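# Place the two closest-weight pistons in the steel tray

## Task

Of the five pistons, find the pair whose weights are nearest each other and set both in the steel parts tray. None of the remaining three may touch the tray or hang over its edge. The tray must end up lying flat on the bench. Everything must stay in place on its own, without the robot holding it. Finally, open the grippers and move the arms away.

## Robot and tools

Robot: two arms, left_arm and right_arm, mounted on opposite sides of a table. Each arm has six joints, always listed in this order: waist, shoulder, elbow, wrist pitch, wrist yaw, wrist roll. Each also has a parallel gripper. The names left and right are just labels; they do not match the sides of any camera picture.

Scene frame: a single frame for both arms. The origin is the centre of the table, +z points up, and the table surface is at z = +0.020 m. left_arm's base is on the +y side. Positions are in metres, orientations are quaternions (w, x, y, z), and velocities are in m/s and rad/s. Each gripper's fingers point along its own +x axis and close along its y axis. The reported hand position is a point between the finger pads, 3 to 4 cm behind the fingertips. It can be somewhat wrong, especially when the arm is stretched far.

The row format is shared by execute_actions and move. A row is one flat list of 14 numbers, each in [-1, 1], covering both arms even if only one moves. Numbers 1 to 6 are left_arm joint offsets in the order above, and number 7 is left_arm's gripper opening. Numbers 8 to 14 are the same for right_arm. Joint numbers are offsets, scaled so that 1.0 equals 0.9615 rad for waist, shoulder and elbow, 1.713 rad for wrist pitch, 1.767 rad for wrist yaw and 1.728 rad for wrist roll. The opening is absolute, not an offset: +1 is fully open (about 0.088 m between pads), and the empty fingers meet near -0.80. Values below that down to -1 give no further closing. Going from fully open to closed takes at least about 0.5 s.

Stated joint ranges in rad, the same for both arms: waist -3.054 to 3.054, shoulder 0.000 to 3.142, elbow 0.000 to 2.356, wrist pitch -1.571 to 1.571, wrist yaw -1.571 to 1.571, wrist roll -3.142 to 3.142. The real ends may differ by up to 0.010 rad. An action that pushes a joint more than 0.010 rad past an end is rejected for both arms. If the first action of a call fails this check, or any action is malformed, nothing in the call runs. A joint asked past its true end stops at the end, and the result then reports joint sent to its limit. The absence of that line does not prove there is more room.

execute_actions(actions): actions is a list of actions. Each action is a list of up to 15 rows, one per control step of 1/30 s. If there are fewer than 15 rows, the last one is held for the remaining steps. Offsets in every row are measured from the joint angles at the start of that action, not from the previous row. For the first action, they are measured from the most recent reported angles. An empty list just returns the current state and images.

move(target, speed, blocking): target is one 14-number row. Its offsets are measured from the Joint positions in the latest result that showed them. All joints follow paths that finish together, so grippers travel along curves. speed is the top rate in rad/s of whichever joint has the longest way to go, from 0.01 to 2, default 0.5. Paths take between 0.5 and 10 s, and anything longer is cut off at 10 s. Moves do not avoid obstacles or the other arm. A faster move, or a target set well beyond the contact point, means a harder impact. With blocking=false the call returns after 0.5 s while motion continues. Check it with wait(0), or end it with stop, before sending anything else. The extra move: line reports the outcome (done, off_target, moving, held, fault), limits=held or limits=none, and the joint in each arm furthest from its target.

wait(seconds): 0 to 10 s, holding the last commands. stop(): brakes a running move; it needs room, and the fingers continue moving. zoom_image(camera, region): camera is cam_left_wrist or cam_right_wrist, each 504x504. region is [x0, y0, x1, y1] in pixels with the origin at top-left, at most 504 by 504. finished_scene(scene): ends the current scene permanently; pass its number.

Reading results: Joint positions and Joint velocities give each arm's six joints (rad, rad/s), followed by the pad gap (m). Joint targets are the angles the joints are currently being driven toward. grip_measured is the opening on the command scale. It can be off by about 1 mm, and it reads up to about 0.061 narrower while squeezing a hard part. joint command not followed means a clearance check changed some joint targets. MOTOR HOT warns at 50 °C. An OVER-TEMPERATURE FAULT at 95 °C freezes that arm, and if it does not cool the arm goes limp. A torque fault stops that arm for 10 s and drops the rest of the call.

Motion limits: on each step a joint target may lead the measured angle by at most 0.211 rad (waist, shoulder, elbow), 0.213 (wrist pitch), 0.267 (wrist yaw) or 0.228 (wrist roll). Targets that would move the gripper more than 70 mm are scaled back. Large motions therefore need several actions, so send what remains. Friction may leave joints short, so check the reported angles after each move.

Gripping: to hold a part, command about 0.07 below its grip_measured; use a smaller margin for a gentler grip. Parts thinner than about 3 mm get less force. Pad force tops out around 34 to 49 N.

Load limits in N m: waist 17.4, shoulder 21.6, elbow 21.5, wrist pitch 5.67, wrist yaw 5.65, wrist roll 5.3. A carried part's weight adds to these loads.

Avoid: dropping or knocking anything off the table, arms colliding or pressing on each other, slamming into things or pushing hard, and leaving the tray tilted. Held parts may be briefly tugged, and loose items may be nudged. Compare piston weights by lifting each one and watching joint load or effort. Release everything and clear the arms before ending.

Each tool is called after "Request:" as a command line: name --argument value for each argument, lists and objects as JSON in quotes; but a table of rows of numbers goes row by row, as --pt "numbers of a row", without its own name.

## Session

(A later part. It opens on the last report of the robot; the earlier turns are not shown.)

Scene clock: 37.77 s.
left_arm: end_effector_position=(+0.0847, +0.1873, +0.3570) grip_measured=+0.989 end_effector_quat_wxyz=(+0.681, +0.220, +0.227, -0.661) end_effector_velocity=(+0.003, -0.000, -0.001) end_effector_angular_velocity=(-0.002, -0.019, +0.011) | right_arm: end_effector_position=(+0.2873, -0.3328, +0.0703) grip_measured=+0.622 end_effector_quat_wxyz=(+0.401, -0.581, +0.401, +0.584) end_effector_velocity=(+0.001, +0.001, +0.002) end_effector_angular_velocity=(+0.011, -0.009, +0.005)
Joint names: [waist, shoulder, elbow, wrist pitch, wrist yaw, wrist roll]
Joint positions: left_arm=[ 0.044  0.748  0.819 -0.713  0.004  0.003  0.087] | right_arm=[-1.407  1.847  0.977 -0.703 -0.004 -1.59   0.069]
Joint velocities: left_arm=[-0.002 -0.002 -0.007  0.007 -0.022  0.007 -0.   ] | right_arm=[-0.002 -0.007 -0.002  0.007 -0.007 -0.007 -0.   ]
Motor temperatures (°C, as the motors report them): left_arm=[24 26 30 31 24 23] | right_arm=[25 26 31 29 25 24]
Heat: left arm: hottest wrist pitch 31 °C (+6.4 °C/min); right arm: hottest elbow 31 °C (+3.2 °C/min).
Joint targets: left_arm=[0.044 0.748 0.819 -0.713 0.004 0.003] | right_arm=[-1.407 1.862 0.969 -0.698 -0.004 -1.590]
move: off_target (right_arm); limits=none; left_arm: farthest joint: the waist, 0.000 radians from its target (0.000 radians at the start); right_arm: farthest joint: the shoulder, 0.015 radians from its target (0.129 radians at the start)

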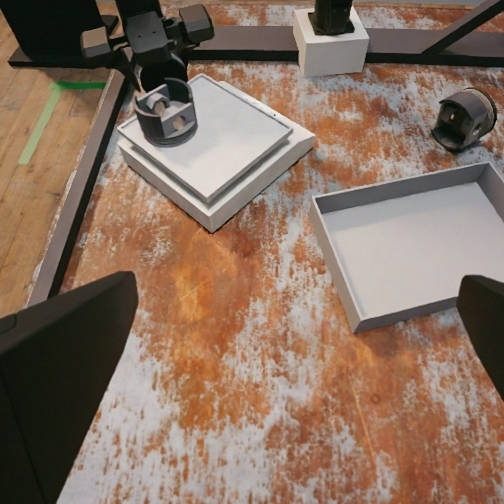

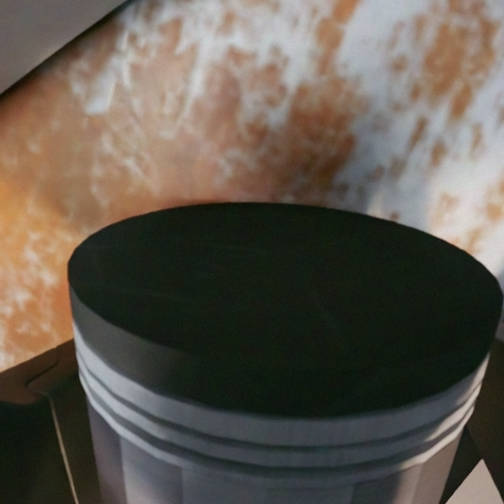

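Request:
execute_actions --actions '[[[0,0,0,0,0,0,1,0,0,0,0,0,0,0.57],[0,0,0,0,0,0,1,0,0,0,0,0,0,0.52],[0,0,0,0,0,0,1,0,0,0,0,0,0,0.48],[0,0,0,0,0,0,1,0,0,0,0,0,0,0.44],[0,0,0,0,0,0,1,0,0,0,0,0,0,0.41],[0,0,0,0,0,0,1,0,0,0,0,0,0,0.38],[0,0,0,0,0,0,1,0,0,0,0,0,0,0.35],[0,0,0,0,0,0,1,0,0,0,0,0,0,0.32],[0,0,0,0,0,0,1,0,0,0,0,0,0,0.29],[0,0,0,0,0,0,1,0,0,0,0,0,0,0.26],[0,0,0,0,0,0,1,0,0,0,0,0,0,0.24],[0,0,0,0,0,0,1,0,0,0,0,0,0,0.22],[0,0,0,0,0,0,1,0,0,0,0,0,0,0.21]]]'

Request:
wait --seconds 0.2

Scene clock: 38.77 s.
left_arm: end_effector_position=(+0.0847, +0.1873, +0.3570) grip_measured=+0.989 end_effector_quat_wxyz=(+0.681, +0.220, +0.227, -0.661) end_effector_velocity=(+0.000, +0.002, -0.004) end_effector_angular_velocity=(+0.012, +0.014, +0.017) | right_arm: end_effector_position=(+0.2868, -0.3329, +0.0702) grip_measured=+0.287 end_effector_quat_wxyz=(+0.401, -0.580, +0.401, +0.584) end_effector_velocity=(-0.000, -0.004, +0.002) end_effector_angular_velocity=(-0.008, -0.000, -0.015)
Joint names: [waist, shoulder, elbow, wrist pitch, wrist yaw, wrist roll]
Joint positions: left_arm=[ 0.044  0.748  0.819 -0.713  0.004  0.003  0.087] | right_arm=[-1.407  1.847  0.976 -0.704 -0.004 -1.59   0.053]
Joint velocities: left_arm=[-0.002 -0.002 -0.007 -0.007 -0.007 -0.022 -0.   ] | right_arm=[-0.007 -0.007 -0.002 -0.007  0.007  0.007 -0.   ]
Motor temperatures (°C, as the motors report them): left_arm=[24 26 30 31 24 23] | right_arm=[25 26 31 29 25 24]
Heat: left arm: hottest wrist pitch 31 °C (+6.2 °C/min); right arm: hottest elbow 31 °C (+3.1 °C/min).
Joint targets: left_arm=[0.044 0.748 0.819 -0.713 0.004 0.003] | right_arm=[-1.407 1.847 0.977 -0.703 -0.004 -1.590]

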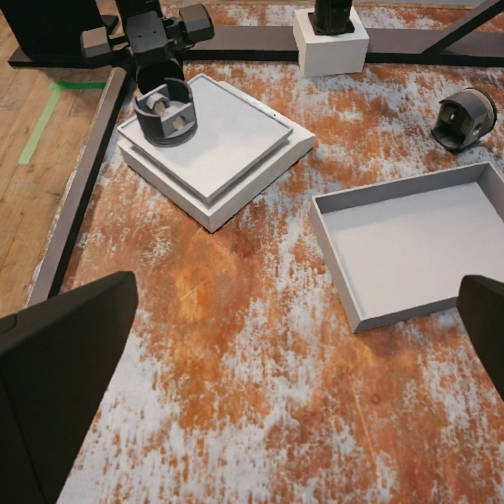

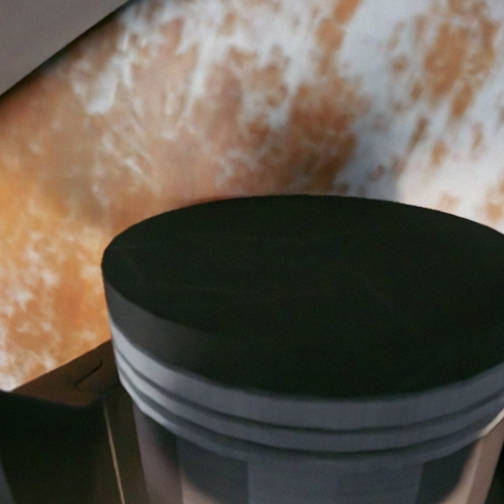

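Scene clock: 38.97 s.
left_arm: end_effector_position=(+0.0847, +0.1873, +0.3570) grip_measured=+0.989 end_effector_quat_wxyz=(+0.681, +0.220, +0.227, -0.661) end_effector_velocity=(+0.002, +0.000, +0.002) end_effector_angular_velocity=(-0.012, -0.011, +0.004) | right_arm: end_effector_position=(+0.2868, -0.3329, +0.0702) grip_measured=+0.287 end_effector_quat_wxyz=(+0.401, -0.580, +0.401, +0.584) end_effector_velocity=(-0.001, -0.002, +0.002) end_effector_angular_velocity=(-0.008, -0.000, -0.010)
Joint names: [waist, shoulder, elbow, wrist pitch, wrist yaw, wrist roll]
Joint positions: left_arm=[ 0.044  0.748  0.819 -0.713  0.004  0.003  0.087] | right_arm=[-1.407  1.847  0.976 -0.704 -0.004 -1.59   0.053]
Joint velocities: left_arm=[ 0.002 -0.007 -0.002  0.007 -0.007  0.007  0.   ] | right_arm=[-0.002 -0.007 -0.002 -0.007  0.007  0.007 -0.   ]
Motor temperatures (°C, as the motors report them): left_arm=[24 26 30 31 24 23] | right_arm=[25 26 31 29 25 24]
Heat: left arm: hottest wrist pitch 31 °C (+6.2 °C/min); right arm: hottest elbow 31 °C (+3.1 °C/min).
Joint targets: left_arm=[0.044 0.748 0.819 -0.713 0.004 0.003] | right_arm=[-1.407 1.847 0.977 -0.703 -0.004 -1.590]
wait: 0.20 s; at rest by 0.17 s

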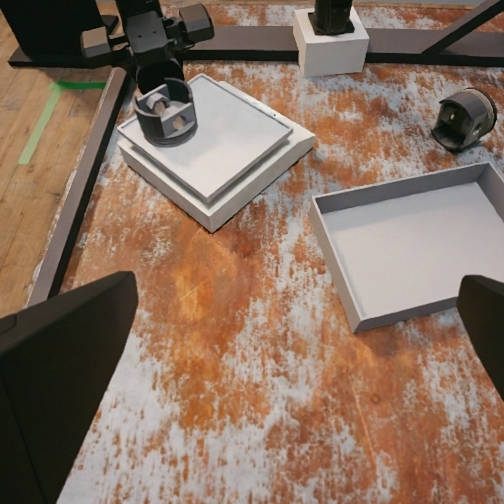

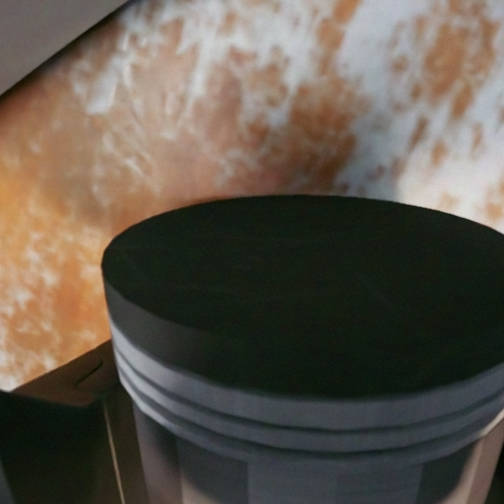

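Request:
move --target '[0,0,0,0,0,0,1,0.15,-0.263,0.3237,-0.313,0,-0.3,0.2]' --speed 0.7

Scene clock: 41.20 s.
left_arm: end_effector_position=(+0.0847, +0.1873, +0.3570) grip_measured=+0.989 end_effector_quat_wxyz=(+0.681, +0.220, +0.227, -0.661) end_effector_velocity=(-0.002, +0.001, -0.003) end_effector_angular_velocity=(+0.012, +0.011, -0.004) | right_arm: end_effector_position=(+0.2579, -0.3015, +0.2056) grip_measured=+0.287 end_effector_quat_wxyz=(+0.193, -0.680, +0.191, +0.681) end_effector_velocity=(-0.004, -0.002, +0.001) end_effector_angular_velocity=(-0.001, +0.018, +0.020)
Joint names: [waist, shoulder, elbow, wrist pitch, wrist yaw, wrist roll]
Joint positions: left_arm=[ 0.044  0.748  0.819 -0.713  0.004  0.003  0.087] | right_arm=[-1.266  1.608  1.276 -1.238 -0.004 -2.105  0.053]
Joint velocities: left_arm=[-0.002  0.002 -0.002 -0.007  0.007 -0.007 -0.   ] | right_arm=[-0.002 -0.002  0.002 -0.022 -0.007 -0.022  0.   ]
Motor temperatures (°C, as the motors report them): left_arm=[24 26 30 31 24 23] | right_arm=[25 27 31 29 25 24]
Heat: left arm: hottest wrist pitch 31 °C (+5.8 °C/min); right arm: hottest elbow 31 °C (+2.9 °C/min).
Joint targets: left_arm=[0.044 0.748 0.819 -0.713 0.004 0.003] | right_arm=[-1.263 1.594 1.288 -1.241 -0.004 -2.109]
move: off_target (right_arm); limits=none; left_arm: farthest joint: the waist, 0.000 radians from its target (0.000 radians at the start); right_arm: farthest joint: the shoulder, 0.014 radians from its target (0.253 radians at the start)

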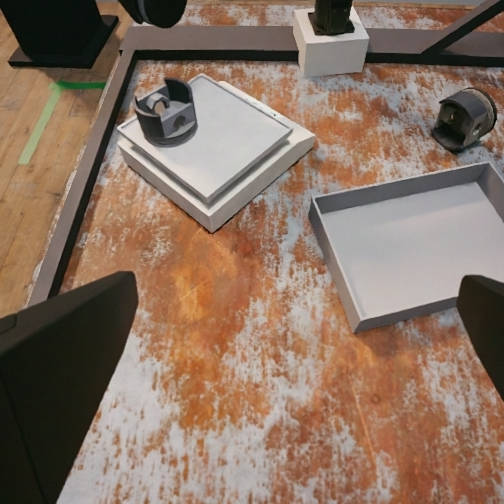

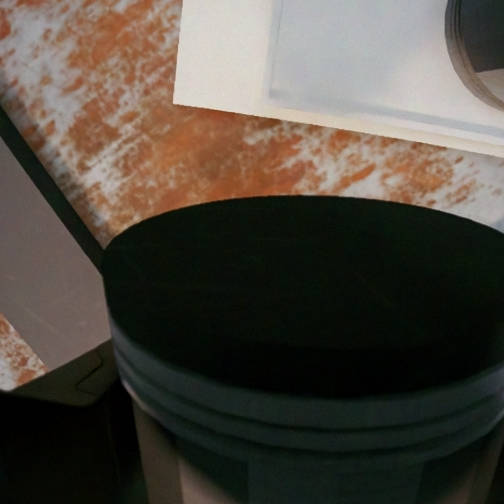

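Request:
move --target '[0,0,0,0,0,0,1,0.634,-0.012,0.012,0,0,-0.465,0.2]' --speed 0.9

Scene clock: 43.40 s.
left_arm: end_effector_position=(+0.0847, +0.1873, +0.3570) grip_measured=+0.989 end_effector_quat_wxyz=(+0.681, +0.220, +0.227, -0.661) end_effector_velocity=(+0.000, +0.004, -0.003) end_effector_angular_velocity=(+0.017, +0.002, +0.008) | right_arm: end_effector_position=(+0.1387, -0.1836, +0.2056) grip_measured=+0.287 end_effector_quat_wxyz=(+0.292, +0.643, +0.295, -0.644) end_effector_velocity=(+0.001, -0.003, +0.000) end_effector_angular_velocity=(-0.010, -0.003, -0.010)
Joint names: [waist, shoulder, elbow, wrist pitch, wrist yaw, wrist roll]
Joint positions: left_arm=[ 0.044  0.748  0.819 -0.713  0.004  0.003  0.087] | right_arm=[-0.661  1.608  1.276 -1.238 -0.004 -2.905  0.053]
Joint velocities: left_arm=[-0.002 -0.007 -0.002 -0.022 -0.007 -0.007 -0.   ] | right_arm=[-0.002 -0.002 -0.002 -0.007  0.007  0.007  0.   ]
Motor temperatures (°C, as the motors report them): left_arm=[24 26 30 32 24 23] | right_arm=[25 27 31 29 25 24]
Heat: left arm: hottest wrist pitch 32 °C (+6.9 °C/min); right arm: hottest elbow 31 °C (+2.8 °C/min).
Joint targets: left_arm=[0.044 0.748 0.819 -0.713 0.004 0.003] | right_arm=[-0.657 1.596 1.287 -1.238 -0.004 -2.909]
move: off_target (right_arm); limits=none; left_arm: farthest joint: the waist, 0.000 radians from its target (0.000 radians at the start); right_arm: farthest joint: the elbow, 0.012 radians from its target (0.012 radians at the start)

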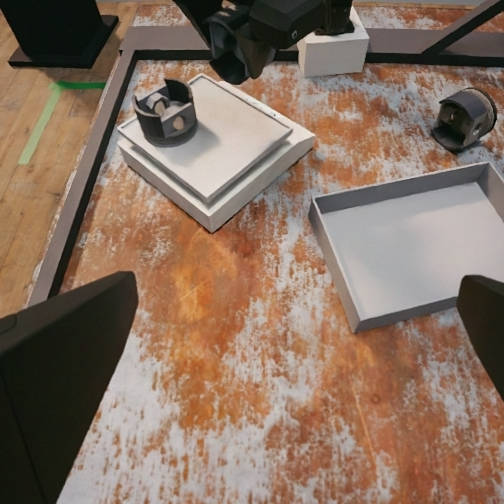

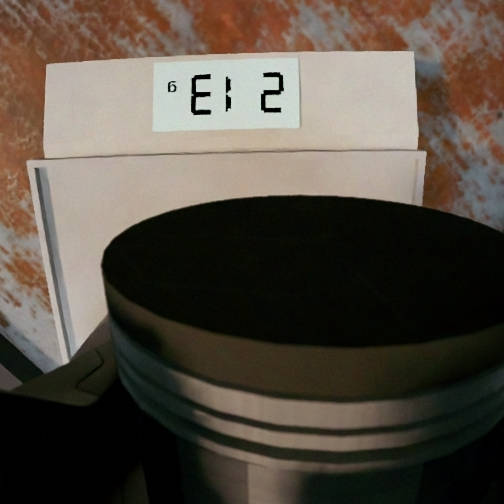

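Request:
move --target '[0,0,0,0,0,0,1,0,0.1055,-0.19,0.1566,0,0,0.2]' --speed 0.35

Scene clock: 45.13 s.
left_arm: end_effector_position=(+0.0847, +0.1873, +0.3570) grip_measured=+0.989 end_effector_quat_wxyz=(+0.681, +0.220, +0.227, -0.661) end_effector_velocity=(-0.002, +0.001, +0.000) end_effector_angular_velocity=(+0.002, +0.010, -0.004) | right_arm: end_effector_position=(+0.1427, -0.1760, +0.1378) grip_measured=+0.287 end_effector_quat_wxyz=(+0.293, +0.642, +0.294, -0.644) end_effector_velocity=(-0.000, -0.004, -0.001) end_effector_angular_velocity=(-0.014, -0.001, +0.005)
Joint names: [waist, shoulder, elbow, wrist pitch, wrist yaw, wrist roll]
Joint positions: left_arm=[ 0.044  0.748  0.819 -0.713  0.004  0.003  0.087] | right_arm=[-0.661  1.699  1.099 -0.971 -0.004 -2.906  0.053]
Joint velocities: left_arm=[-0.002 -0.002  0.002 -0.007  0.007 -0.007 -0.   ] | right_arm=[-0.002 -0.002 -0.007 -0.007  0.007 -0.007 -0.   ]
Motor temperatures (°C, as the motors report them): left_arm=[24 26 30 32 24 23] | right_arm=[25 27 31 29 25 24]
Heat: left arm: hottest wrist pitch 32 °C (+6.6 °C/min); right arm: hottest elbow 31 °C (+2.7 °C/min).
Joint targets: left_arm=[0.044 0.748 0.819 -0.713 0.004 0.003] | right_arm=[-0.661 1.709 1.093 -0.970 -0.004 -2.905]
move: done; limits=none; left_arm: farthest joint: the waist, 0.000 radians from its target (0.000 radians at the start); right_arm: farthest joint: the shoulder, 0.010 radians from its target (0.102 radians at the start)

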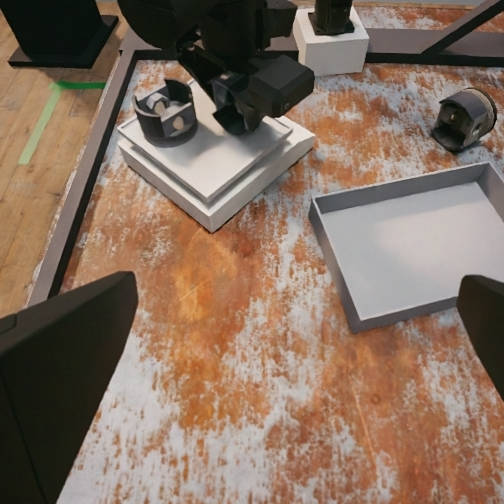

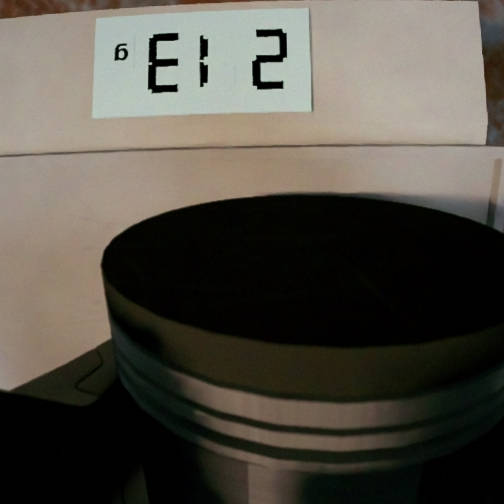

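Request:
move --target '[0,0,0,0,0,0,1,0,0.016,-0.017,0.0105,0,0,0.2]' --speed 0.04

Scene clock: 46.17 s.
left_arm: end_effector_position=(+0.0847, +0.1873, +0.3570) grip_measured=+0.989 end_effector_quat_wxyz=(+0.681, +0.220, +0.227, -0.661) end_effector_velocity=(-0.003, +0.001, -0.002) end_effector_angular_velocity=(+0.007, +0.011, -0.009) | right_arm: end_effector_position=(+0.1427, -0.1758, +0.1339) grip_measured=+0.287 end_effector_quat_wxyz=(+0.292, +0.642, +0.294, -0.644) end_effector_velocity=(+0.001, -0.001, -0.001) end_effector_angular_velocity=(-0.001, -0.008, +0.005)
Joint names: [waist, shoulder, elbow, wrist pitch, wrist yaw, wrist roll]
Joint positions: left_arm=[ 0.044  0.748  0.819 -0.713  0.004  0.003  0.087] | right_arm=[-0.661  1.705  1.089 -0.955 -0.004 -2.906  0.053]
Joint velocities: left_arm=[-0.007 -0.002 -0.002 -0.007  0.007 -0.007 -0.   ] | right_arm=[-0.002 -0.002 -0.007  0.007  0.007 -0.007 -0.   ]
Motor temperatures (°C, as the motors report them): left_arm=[24 26 30 32 24 23] | right_arm=[25 27 31 28 25 24]
Heat: left arm: hottest wrist pitch 32 °C (+6.5 °C/min); right arm: hottest elbow 31 °C (+2.6 °C/min).
Joint targets: left_arm=[0.044 0.748 0.819 -0.713 0.004 0.003] | right_arm=[-0.661 1.715 1.083 -0.953 -0.004 -2.906]
move: done; limits=none; left_arm: farthest joint: the waist, 0.000 radians from its target (0.000 radians at the start); right_arm: farthest joint: the shoulder, 0.009 radians from its target (0.015 radians at the start)

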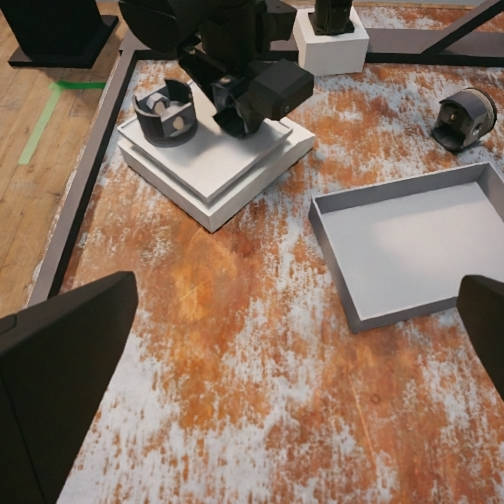

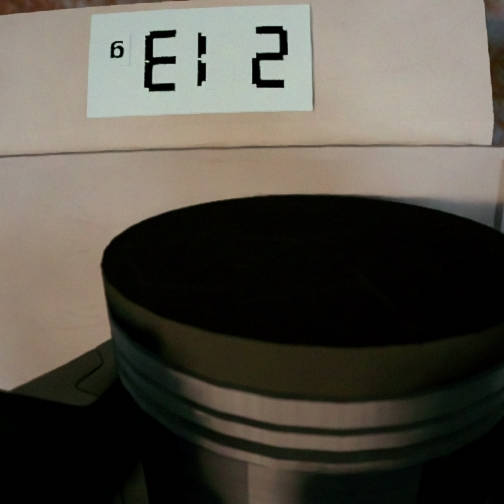

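Request:
execute_actions --actions '[[[0,0,0,0,0,0,1,0,0.011,-0.008,0.002,0,0,0.2],[0,0,0,0,0,0,1,0,0.0115,-0.009,0.003,0,0,0.2],[0,0,0,0,0,0,1,0,0.012,-0.01,0.004,0,0,0.2],[0,0,0,0,0,0,1,0,0.0125,-0.011,0.005,0,0,0.2],[0,0,0,0,0,0,1,0,0.013,-0.012,0.006,0,0,0.2],[0,0,0,0,0,0,1,0,0.013,-0.012,0.006,0,0,0.2],[0,0,0,0,0,0,1,0,0.013,-0.012,0.006,0,0,0.2],[0,0,0,0,0,0,1,0,0.013,-0.012,0.006,0,0,0.23],[0,0,0,0,0,0,1,0,0.013,-0.012,0.006,0,0,0.26],[0,0,0,0,0,0,1,0,0.013,-0.012,0.006,0,0,0.28],[0,0,0,0,0,0,1,0,0.013,-0.012,0.006,0,0,0.3],[0,0,0,0,0,0,1,0,0.013,-0.012,0.006,0,0,0.32],[0,0,0,0,0,0,1,0,0.013,-0.012,0.006,0,0,0.34],[0,0,0,0,0,0,1,0,0.013,-0.012,0.006,0,0,0.37],[0,0,0,0,0,0,1,0,0.013,-0.012,0.006,0,0,0.4]],[[0,0,0,0,0,0,1,0,0,0,0,0,0,0.45],[0,0,0,0,0,0,1,0,0,0,0,0,0,0.5]]]'

Request:
wait --seconds 0.6

Scene clock: 48.03 s.
left_arm: end_effector_position=(+0.0847, +0.1873, +0.3570) grip_measured=+0.989 end_effector_quat_wxyz=(+0.681, +0.220, +0.227, -0.661) end_effector_velocity=(+0.002, -0.000, +0.001) end_effector_angular_velocity=(-0.007, -0.008, +0.015) | right_arm: end_effector_position=(+0.1429, -0.1754, +0.1328) grip_measured=+0.496 end_effector_quat_wxyz=(+0.292, +0.643, +0.295, -0.643) end_effector_velocity=(-0.001, -0.005, +0.001) end_effector_angular_velocity=(-0.012, +0.014, +0.000)
Joint names: [waist, shoulder, elbow, wrist pitch, wrist yaw, wrist roll]
Joint positions: left_arm=[ 0.044  0.748  0.819 -0.713  0.004  0.003  0.087] | right_arm=[-0.661  1.705  1.085 -0.947 -0.004 -2.906  0.063]
Joint velocities: left_arm=[-0.007 -0.002 -0.002  0.007 -0.022 -0.007 -0.   ] | right_arm=[-0.007 -0.007 -0.002 -0.022 -0.007 -0.007  0.001]
Motor temperatures (°C, as the motors report them): left_arm=[24 26 30 32 24 23] | right_arm=[25 27 31 28 25 24]
Heat: left arm: hottest wrist pitch 32 °C (+6.2 °C/min); right arm: hottest elbow 31 °C (+2.5 °C/min).
Joint targets: left_arm=[0.044 0.748 0.819 -0.713 0.004 0.003] | right_arm=[-0.661 1.705 1.085 -0.948 -0.004 -2.906]

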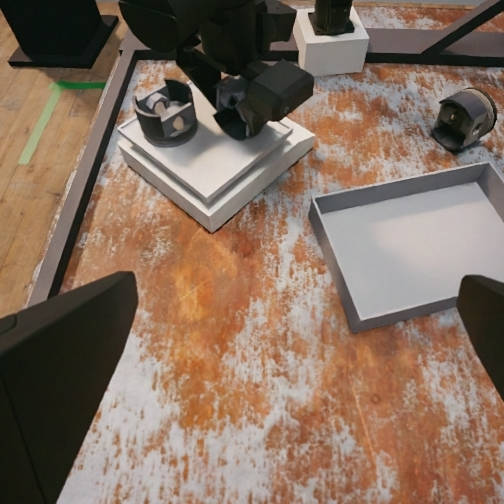

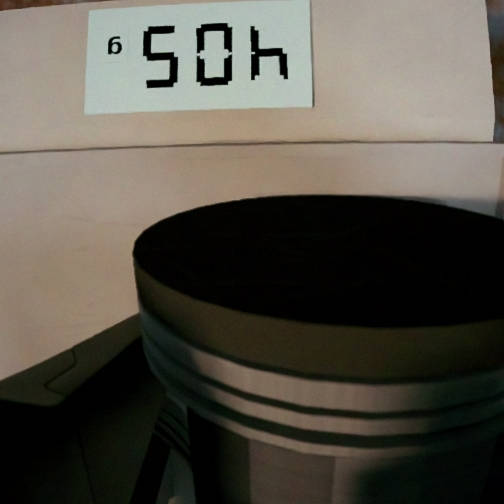

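Scene clock: 48.63 s.
left_arm: end_effector_position=(+0.0847, +0.1873, +0.3570) grip_measured=+0.989 end_effector_quat_wxyz=(+0.681, +0.220, +0.227, -0.661) end_effector_velocity=(+0.000, +0.001, +0.000) end_effector_angular_velocity=(+0.002, +0.013, +0.017) | right_arm: end_effector_position=(+0.1429, -0.1754, +0.1328) grip_measured=+0.498 end_effector_quat_wxyz=(+0.292, +0.643, +0.295, -0.643) end_effector_velocity=(-0.005, -0.000, -0.001) end_effector_angular_velocity=(-0.001, +0.025, +0.010)
Joint names: [waist, shoulder, elbow, wrist pitch, wrist yaw, wrist roll]
Joint positions: left_arm=[ 0.044  0.748  0.819 -0.713  0.004  0.003  0.087] | right_arm=[-0.661  1.705  1.085 -0.947 -0.004 -2.906  0.063]
Joint velocities: left_arm=[-0.002 -0.002  0.002 -0.007 -0.007 -0.022  0.   ] | right_arm=[ 0.002  0.002 -0.002 -0.007 -0.022 -0.007  0.   ]
Motor temperatures (°C, as the motors report them): left_arm=[24 26 30 32 24 23] | right_arm=[25 27 31 28 25 24]
Heat: left arm: hottest wrist pitch 32 °C (+6.2 °C/min); right arm: hottest elbow 31 °C (+2.5 °C/min).
Joint targets: left_arm=[0.044 0.748 0.819 -0.713 0.004 0.003] | right_arm=[-0.661 1.705 1.085 -0.948 -0.004 -2.906]
wait: 0.60 s; at rest by 0.17 s

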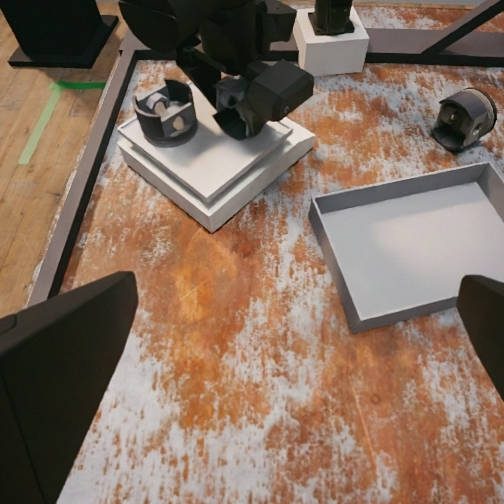

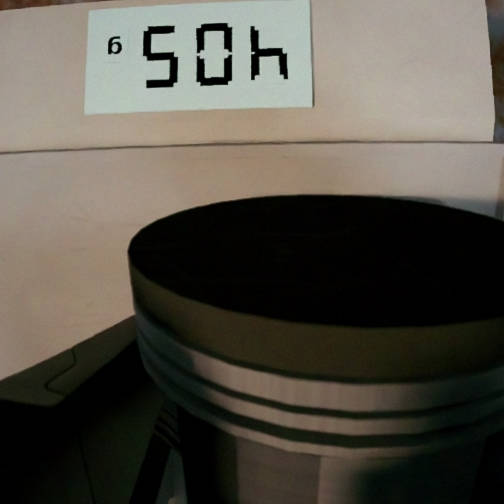

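Request:
execute_actions --actions '[[[0,0,0,0,0,0,1,0,0,0,0,0,0,0.47],[0,0,0,0,0,0,1,0,0,0,0,0,0,0.44],[0,0,0,0,0,0,1,0,0,0,0,0,0,0.41],[0,0,0,0,0,0,1,0,0,0,0,0,0,0.38],[0,0,0,0,0,0,1,0,0,0,0,0,0,0.35],[0,0,0,0,0,0,1,0,0,0,0,0,0,0.32],[0,0,0,0,0,0,1,0,0,0,0,0,0,0.29],[0,0,0,0,0,0,1,0,0,0,0,0,0,0.26],[0,0,0,0,0,0,1,0,0,0,0,0,0,0.24],[0,0,0,0,0,0,1,0,0,0,0,0,0,0.22],[0,0,0,0,0,0,1,0,0,0,0,0,0,0.2]]]'

Scene clock: 50.23 s.
left_arm: end_effector_position=(+0.0847, +0.1873, +0.3570) grip_measured=+0.989 end_effector_quat_wxyz=(+0.681, +0.220, +0.227, -0.661) end_effector_velocity=(-0.002, +0.001, -0.003) end_effector_angular_velocity=(+0.012, +0.011, -0.004) | right_arm: end_effector_position=(+0.1429, -0.1754, +0.1328) grip_measured=+0.286 end_effector_quat_wxyz=(+0.292, +0.643, +0.295, -0.643) end_effector_velocity=(-0.001, -0.002, +0.000) end_effector_angular_velocity=(-0.003, +0.010, -0.010)
Joint names: [waist, shoulder, elbow, wrist pitch, wrist yaw, wrist roll]
Joint positions: left_arm=[ 0.044  0.748  0.819 -0.713  0.004  0.003  0.087] | right_arm=[-0.661  1.705  1.085 -0.947 -0.004 -2.906  0.053]
Joint velocities: left_arm=[-0.002  0.002 -0.002 -0.007  0.007 -0.007 -0.   ] | right_arm=[-0.002 -0.002 -0.002 -0.007 -0.007  0.007  0.   ]
Motor temperatures (°C, as the motors report them): left_arm=[24 26 30 32 24 23] | right_arm=[25 27 31 28 25 24]
Heat: left arm: hottest wrist pitch 32 °C (+6.0 °C/min); right arm: hottest elbow 31 °C (+2.4 °C/min).
Joint targets: left_arm=[0.044 0.748 0.819 -0.713 0.004 0.003] | right_arm=[-0.661 1.705 1.085 -0.946 -0.004 -2.906]

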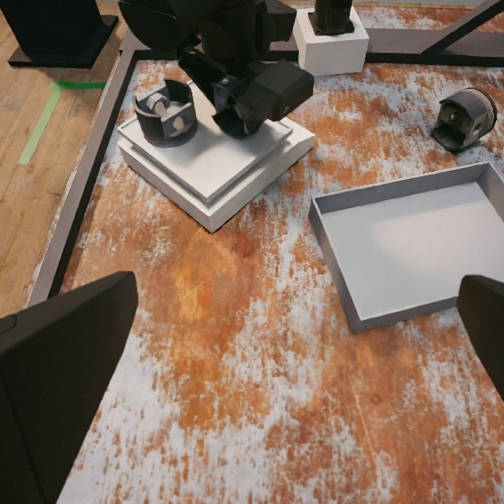

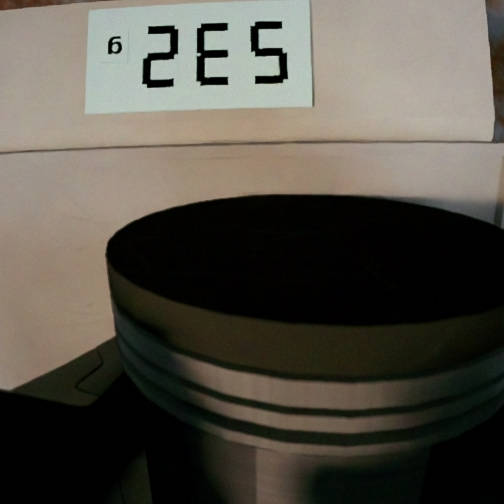

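Request:
move --target '[0,0,0,0,0,0,1,0,-0.0525,0.0853,-0.0642,0,0,0.2]' --speed 0.3

Scene clock: 51.53 s.
left_arm: end_effector_position=(+0.0847, +0.1873, +0.3570) grip_measured=+0.989 end_effector_quat_wxyz=(+0.681, +0.220, +0.227, -0.661) end_effector_velocity=(+0.000, +0.001, -0.002) end_effector_angular_velocity=(+0.007, +0.002, +0.008) | right_arm: end_effector_position=(+0.1425, -0.1762, +0.1592) grip_measured=+0.286 end_effector_quat_wxyz=(+0.292, +0.643, +0.295, -0.644) end_effector_velocity=(-0.005, -0.004, +0.000) end_effector_angular_velocity=(-0.009, +0.030, +0.005)
Joint names: [waist, shoulder, elbow, wrist pitch, wrist yaw, wrist roll]
Joint positions: left_arm=[ 0.044  0.748  0.819 -0.713  0.004  0.003  0.087] | right_arm=[-0.661  1.67   1.155 -1.054 -0.004 -2.906  0.053]
Joint velocities: left_arm=[-0.002 -0.002 -0.002 -0.007 -0.007 -0.007 -0.   ] | right_arm=[-0.002 -0.002 -0.002 -0.022 -0.022 -0.007 -0.   ]
Motor temperatures (°C, as the motors report them): left_arm=[24 26 30 32 24 23] | right_arm=[25 28 31 28 25 24]
Heat: left arm: hottest wrist pitch 32 °C (+5.8 °C/min); right arm: hottest elbow 31 °C (+2.3 °C/min).
Joint targets: left_arm=[0.044 0.748 0.819 -0.713 0.004 0.003] | right_arm=[-0.661 1.655 1.167 -1.056 -0.004 -2.906]
move: off_target (right_arm); limits=none; left_arm: farthest joint: the waist, 0.000 radians from its target (0.000 radians at the start); right_arm: farthest joint: the shoulder, 0.015 radians from its target (0.051 radians at the start)

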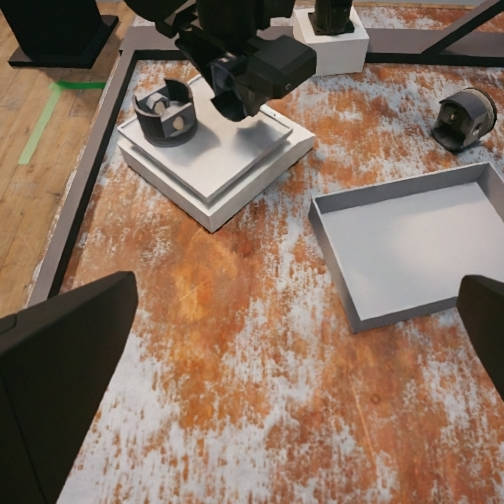

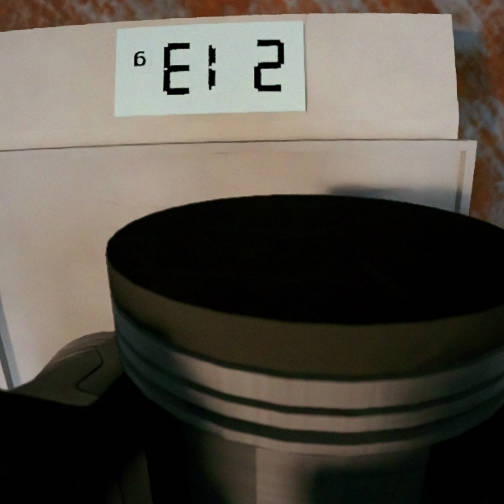

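Request:
move --target '[0,0,0,0,0,0,1,0.754,-0.326,-0.3845,0.036,0,0,0.2]' --speed 0.9

Scene clock: 53.70 s.
left_arm: end_effector_position=(+0.0847, +0.1873, +0.3570) grip_measured=+0.989 end_effector_quat_wxyz=(+0.681, +0.220, +0.227, -0.661) end_effector_velocity=(+0.003, +0.001, -0.002) end_effector_angular_velocity=(+0.008, -0.007, +0.020) | right_arm: end_effector_position=(-0.0401, -0.2343, +0.1403) grip_measured=+0.286 end_effector_quat_wxyz=(+0.501, +0.498, +0.503, -0.499) end_effector_velocity=(-0.000, -0.002, -0.000) end_effector_angular_velocity=(-0.009, +0.005, -0.010)
Joint names: [waist, shoulder, elbow, wrist pitch, wrist yaw, wrist roll]
Joint positions: left_arm=[ 0.044  0.748  0.819 -0.713  0.004  0.003  0.087] | right_arm=[ 0.06   1.368  0.792 -0.993 -0.004 -2.906  0.053]
Joint velocities: left_arm=[-0.002 -0.002 -0.002 -0.007 -0.022 -0.007  0.   ] | right_arm=[-0.002 -0.002 -0.002 -0.007 -0.007  0.007 -0.   ]
Motor temperatures (°C, as the motors report them): left_arm=[24 26 30 32 24 23] | right_arm=[25 28 31 28 25 24]
Heat: left arm: hottest wrist pitch 32 °C (+5.6 °C/min); right arm: hottest elbow 31 °C (+2.2 °C/min).
Joint targets: left_arm=[0.044 0.748 0.819 -0.713 0.004 0.003] | right_arm=[0.064 1.356 0.786 -0.992 -0.004 -2.906]
move: off_target (right_arm); limits=none; left_arm: farthest joint: the waist, 0.000 radians from its target (0.000 radians at the start); right_arm: farthest joint: the shoulder, 0.011 radians from its target (0.313 radians at the start)

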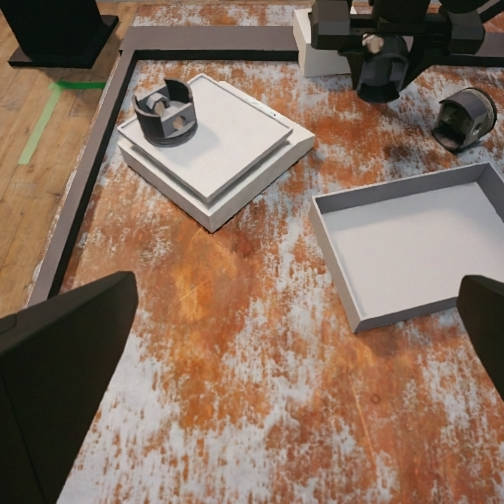

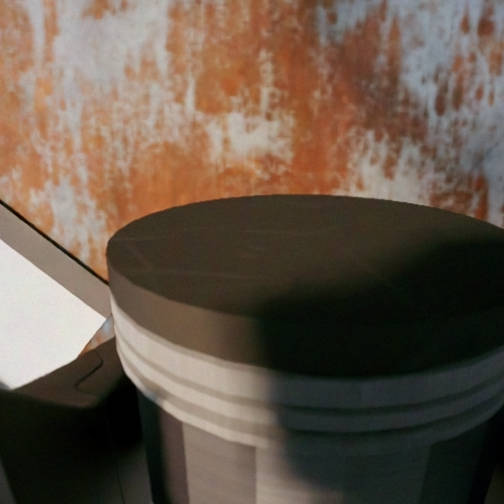

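Request:
move --target '[0,0,0,0,0,0,1,0,0.177,-0.198,0.2024,0,0,0.2]' --speed 0.35

Scene clock: 55.60 s.
left_arm: end_effector_position=(+0.0847, +0.1873, +0.3570) grip_measured=+0.989 end_effector_quat_wxyz=(+0.681, +0.220, +0.227, -0.661) end_effector_velocity=(+0.002, +0.002, -0.004) end_effector_angular_velocity=(+0.012, +0.014, +0.021) | right_arm: end_effector_position=(-0.0401, -0.2346, +0.0695) grip_measured=+0.286 end_effector_quat_wxyz=(+0.501, +0.497, +0.502, -0.499) end_effector_velocity=(-0.001, -0.001, -0.001) end_effector_angular_velocity=(+0.001, +0.008, +0.010)
Joint names: [waist, shoulder, elbow, wrist pitch, wrist yaw, wrist roll]
Joint positions: left_arm=[ 0.044  0.748  0.819 -0.713  0.004  0.003  0.087] | right_arm=[ 0.061  1.53   0.607 -0.648 -0.004 -2.906  0.053]
Joint velocities: left_arm=[ 0.002 -0.002 -0.007 -0.007 -0.007 -0.022 -0.   ] | right_arm=[ 0.002 -0.002 -0.007  0.007 -0.007 -0.007 -0.   ]
Motor temperatures (°C, as the motors report them): left_arm=[24 26 30 32 24 23] | right_arm=[25 28 31 28 25 24]
Heat: left arm: hottest wrist pitch 32 °C (+5.4 °C/min); right arm: hottest elbow 31 °C (+2.2 °C/min).
Joint targets: left_arm=[0.044 0.748 0.819 -0.713 0.004 0.003] | right_arm=[0.061 1.538 0.601 -0.647 -0.004 -2.906]
move: done; limits=none; left_arm: farthest joint: the waist, 0.000 radians from its target (0.000 radians at the start); right_arm: farthest joint: the shoulder, 0.008 radians from its target (0.170 radians at the start)

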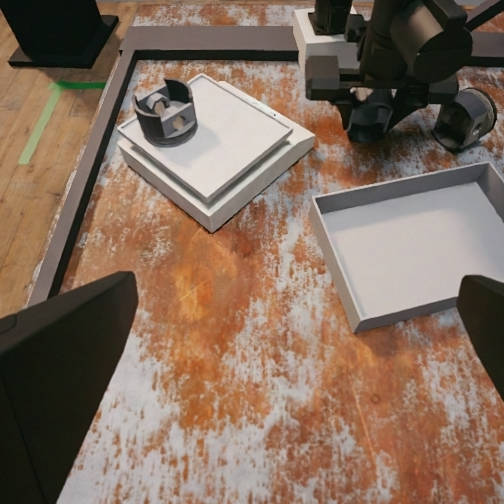

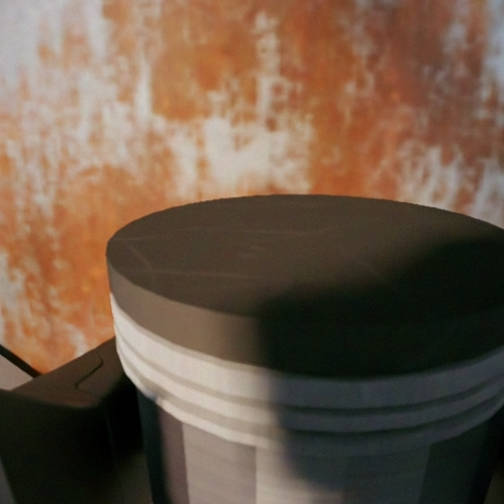

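Request:
execute_actions --actions '[[[0,0,0,0,0,0,1,0,0.009,-0.007,0.002,0,0,0.2],[0,0,0,0,0,0,1,0,0.010,-0.008,0.003,0,0,0.2],[0,0,0,0,0,0,1,0,0.011,-0.009,0.004,0,0,0.2],[0,0,0,0,0,0,1,0,0.012,-0.01,0.005,0,0,0.2],[0,0,0,0,0,0,1,0,0.013,-0.0105,0.006,0,0,0.2],[0,0,0,0,0,0,1,0,0.014,-0.011,0.007,0,0,0.2],[0,0,0,0,0,0,1,0,0.014,-0.011,0.007,0,0,0.2],[0,0,0,0,0,0,1,0,0.014,-0.011,0.007,0,0,0.23],[0,0,0,0,0,0,1,0,0.014,-0.011,0.007,0,0,0.26],[0,0,0,0,0,0,1,0,0.014,-0.011,0.007,0,0,0.28],[0,0,0,0,0,0,1,0,0.014,-0.011,0.007,0,0,0.3],[0,0,0,0,0,0,1,0,0.014,-0.011,0.007,0,0,0.32],[0,0,0,0,0,0,1,0,0.014,-0.011,0.007,0,0,0.34],[0,0,0,0,0,0,1,0,0.014,-0.011,0.007,0,0,0.36],[0,0,0,0,0,0,1,0,0.014,-0.011,0.007,0,0,0.38]],[[0,0,0,0,0,0,1,0,0,0,0,0,0,0.42],[0,0,0,0,0,0,1,0,0,0,0,0,0,0.46],[0,0,0,0,0,0,1,0,0,0,0,0,0,0.5],[0,0,0,0,0,0,1,0,0,0,0,0,0,0.55],[0,0,0,0,0,0,1,0,0,0,0,0,0,0.6],[0,0,0,0,0,0,1,0,0,0,0,0,0,0.65]]]'

Request:
move --target '[0,0,0,0,0,0,1,0,-0.185,0.205,-0.208,0,0,0.65]' --speed 0.5

Scene clock: 57.33 s.
left_arm: end_effector_position=(+0.0847, +0.1873, +0.3570) grip_measured=+0.989 end_effector_quat_wxyz=(+0.681, +0.220, +0.227, -0.661) end_effector_velocity=(+0.001, -0.002, +0.003) end_effector_angular_velocity=(-0.022, +0.001, +0.008) | right_arm: end_effector_position=(-0.0401, -0.2344, +0.0684) grip_measured=+0.639 end_effector_quat_wxyz=(+0.500, +0.498, +0.503, -0.499) end_effector_velocity=(+0.000, -0.004, +0.001) end_effector_angular_velocity=(-0.018, +0.003, -0.010)
Joint names: [waist, shoulder, elbow, wrist pitch, wrist yaw, wrist roll]
Joint positions: left_arm=[ 0.044  0.748  0.819 -0.713  0.004  0.003  0.087] | right_arm=[ 0.061  1.533  0.604 -0.64  -0.004 -2.906  0.07 ]
Joint velocities: left_arm=[-0.002 -0.002 -0.002  0.022 -0.007 -0.007 -0.   ] | right_arm=[-0.002 -0.002  0.002 -0.022 -0.007  0.007  0.004]
Motor temperatures (°C, as the motors report them): left_arm=[24 26 30 32 24 23] | right_arm=[25 27 31 28 25 24]
Heat: left arm: hottest wrist pitch 32 °C (+5.2 °C/min); right arm: hottest elbow 31 °C (+2.1 °C/min).
Joint targets: left_arm=[0.044 0.748 0.819 -0.713 0.004 0.003] | right_arm=[0.061 1.533 0.604 -0.641 -0.004 -2.906]

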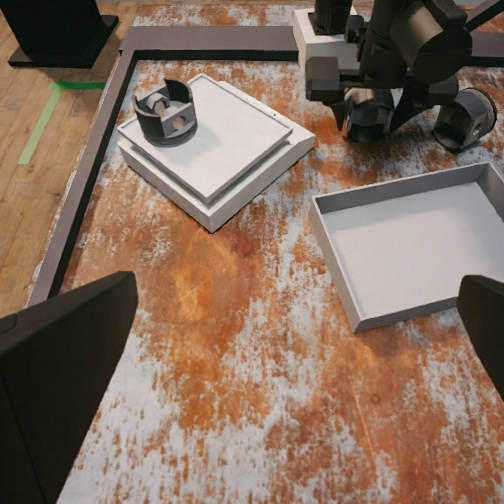

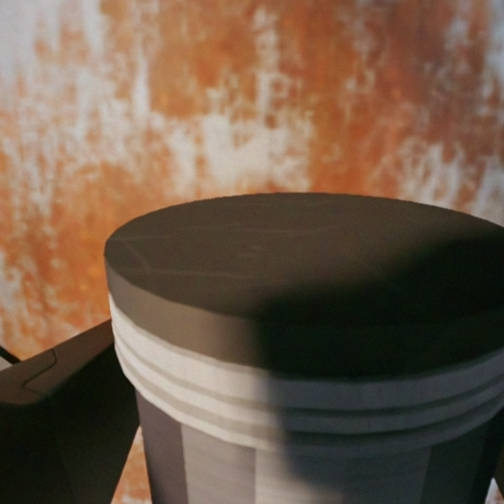

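Scene clock: 58.67 s.
left_arm: end_effector_position=(+0.0847, +0.1873, +0.3570) grip_measured=+0.989 end_effector_quat_wxyz=(+0.681, +0.220, +0.227, -0.661) end_effector_velocity=(+0.002, +0.001, -0.003) end_effector_angular_velocity=(+0.012, +0.002, +0.013) | right_arm: end_effector_position=(-0.0403, -0.2337, +0.1416) grip_measured=+0.648 end_effector_quat_wxyz=(+0.499, +0.499, +0.504, -0.498) end_effector_velocity=(-0.002, -0.006, -0.000) end_effector_angular_velocity=(-0.027, +0.016, +0.010)
Joint names: [waist, shoulder, elbow, wrist pitch, wrist yaw, wrist roll]
Joint positions: left_arm=[ 0.044  0.748  0.819 -0.713  0.004  0.003  0.087] | right_arm=[ 0.061  1.363  0.794 -0.994 -0.004 -2.906  0.071]
Joint velocities: left_arm=[ 0.002  0.002 -0.002 -0.007 -0.007 -0.007 -0.   ] | right_arm=[ 0.002 -0.002 -0.002 -0.022 -0.022 -0.007  0.   ]
Motor temperatures (°C, as the motors report them): left_arm=[24 26 30 33 24 23] | right_arm=[25 27 31 28 25 24]
Heat: left arm: hottest wrist pitch 33 °C (+6.1 °C/min); right arm: hottest elbow 31 °C (+2.0 °C/min).
Joint targets: left_arm=[0.044 0.748 0.819 -0.713 0.004 0.003] | right_arm=[0.061 1.355 0.801 -0.996 -0.004 -2.906]
move: done; limits=none; left_arm: farthest joint: the waist, 0.000 radians from its target (0.000 radians at the start); right_arm: farthest joint: the shoulder, 0.008 radians from its target (0.178 radians at the start)

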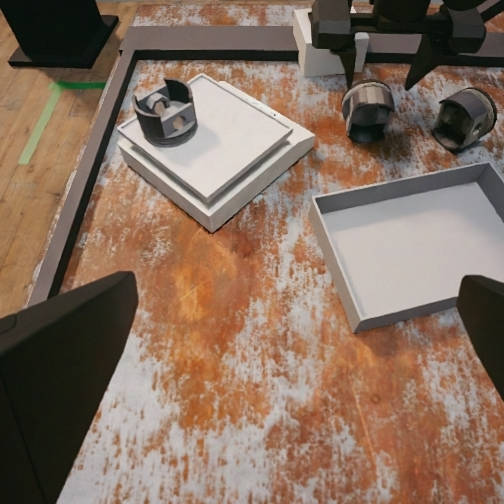

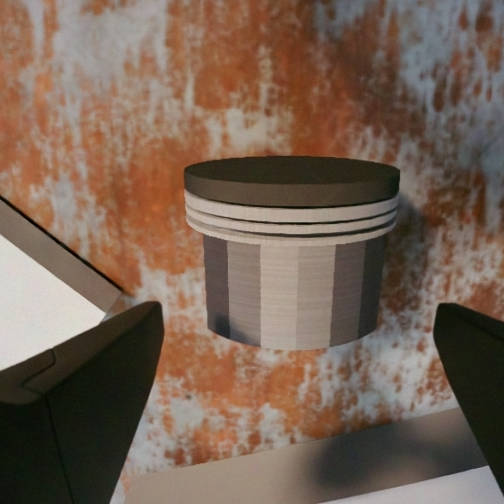

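Request:
move --target '[-0.3,0,0,0,0,0,1,0.503,0.261,0.2325,0.01,0,0.827,0.65]' --speed 1.4

Scene clock: 61.20 s.
left_arm: end_effector_position=(+0.0165, +0.1949, +0.3570) grip_measured=+0.989 end_effector_quat_wxyz=(+0.580, +0.250, +0.193, -0.751) end_effector_velocity=(-0.001, -0.000, -0.001) end_effector_angular_velocity=(-0.005, -0.009, -0.006) | right_arm: end_effector_position=(-0.1659, -0.2349, +0.1418) grip_measured=+0.648 end_effector_quat_wxyz=(+0.220, +0.671, +0.219, -0.673) end_effector_velocity=(+0.001, -0.002, +0.001) end_effector_angular_velocity=(-0.007, +0.004, +0.005)
Joint names: [waist, shoulder, elbow, wrist pitch, wrist yaw, wrist roll]
Joint positions: left_arm=[-0.241  0.748  0.819 -0.713  0.004  0.003  0.087] | right_arm=[ 0.54   1.602  1.01  -0.979 -0.004 -1.48   0.071]
Joint velocities: left_arm=[-0.007 -0.002 -0.007  0.007 -0.007  0.007 -0.   ] | right_arm=[-0.002 -0.007 -0.002 -0.007 -0.007 -0.007  0.   ]
Motor temperatures (°C, as the motors report them): left_arm=[24 26 30 33 24 23] | right_arm=[25 27 31 28 25 24]
Heat: left arm: hottest wrist pitch 33 °C (+6.1 °C/min); right arm: hottest elbow 31 °C (+1.0 °C/min).
Joint targets: left_arm=[-0.244 0.748 0.819 -0.713 0.004 0.003] | right_arm=[0.544 1.614 1.017 -0.977 -0.004 -1.477]
move: off_target (right_arm); limits=none; left_arm: farthest joint: the waist, 0.003 radians from its target (0.289 radians at the start); right_arm: farthest joint: the shoulder, 0.012 radians from its target (0.251 radians at the start)

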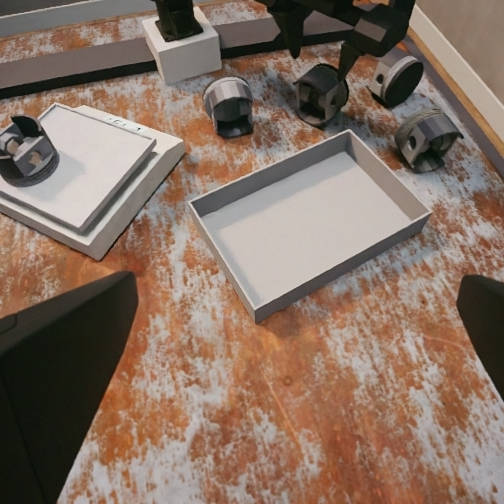

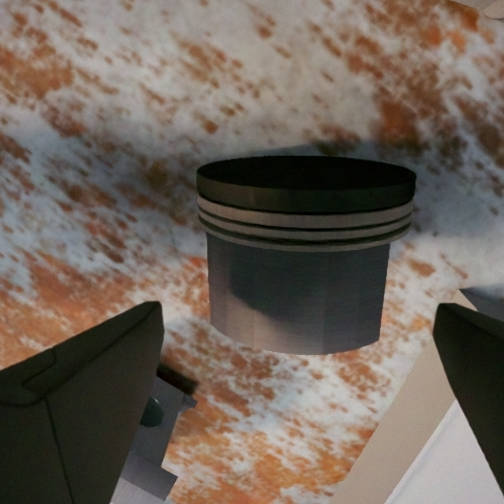

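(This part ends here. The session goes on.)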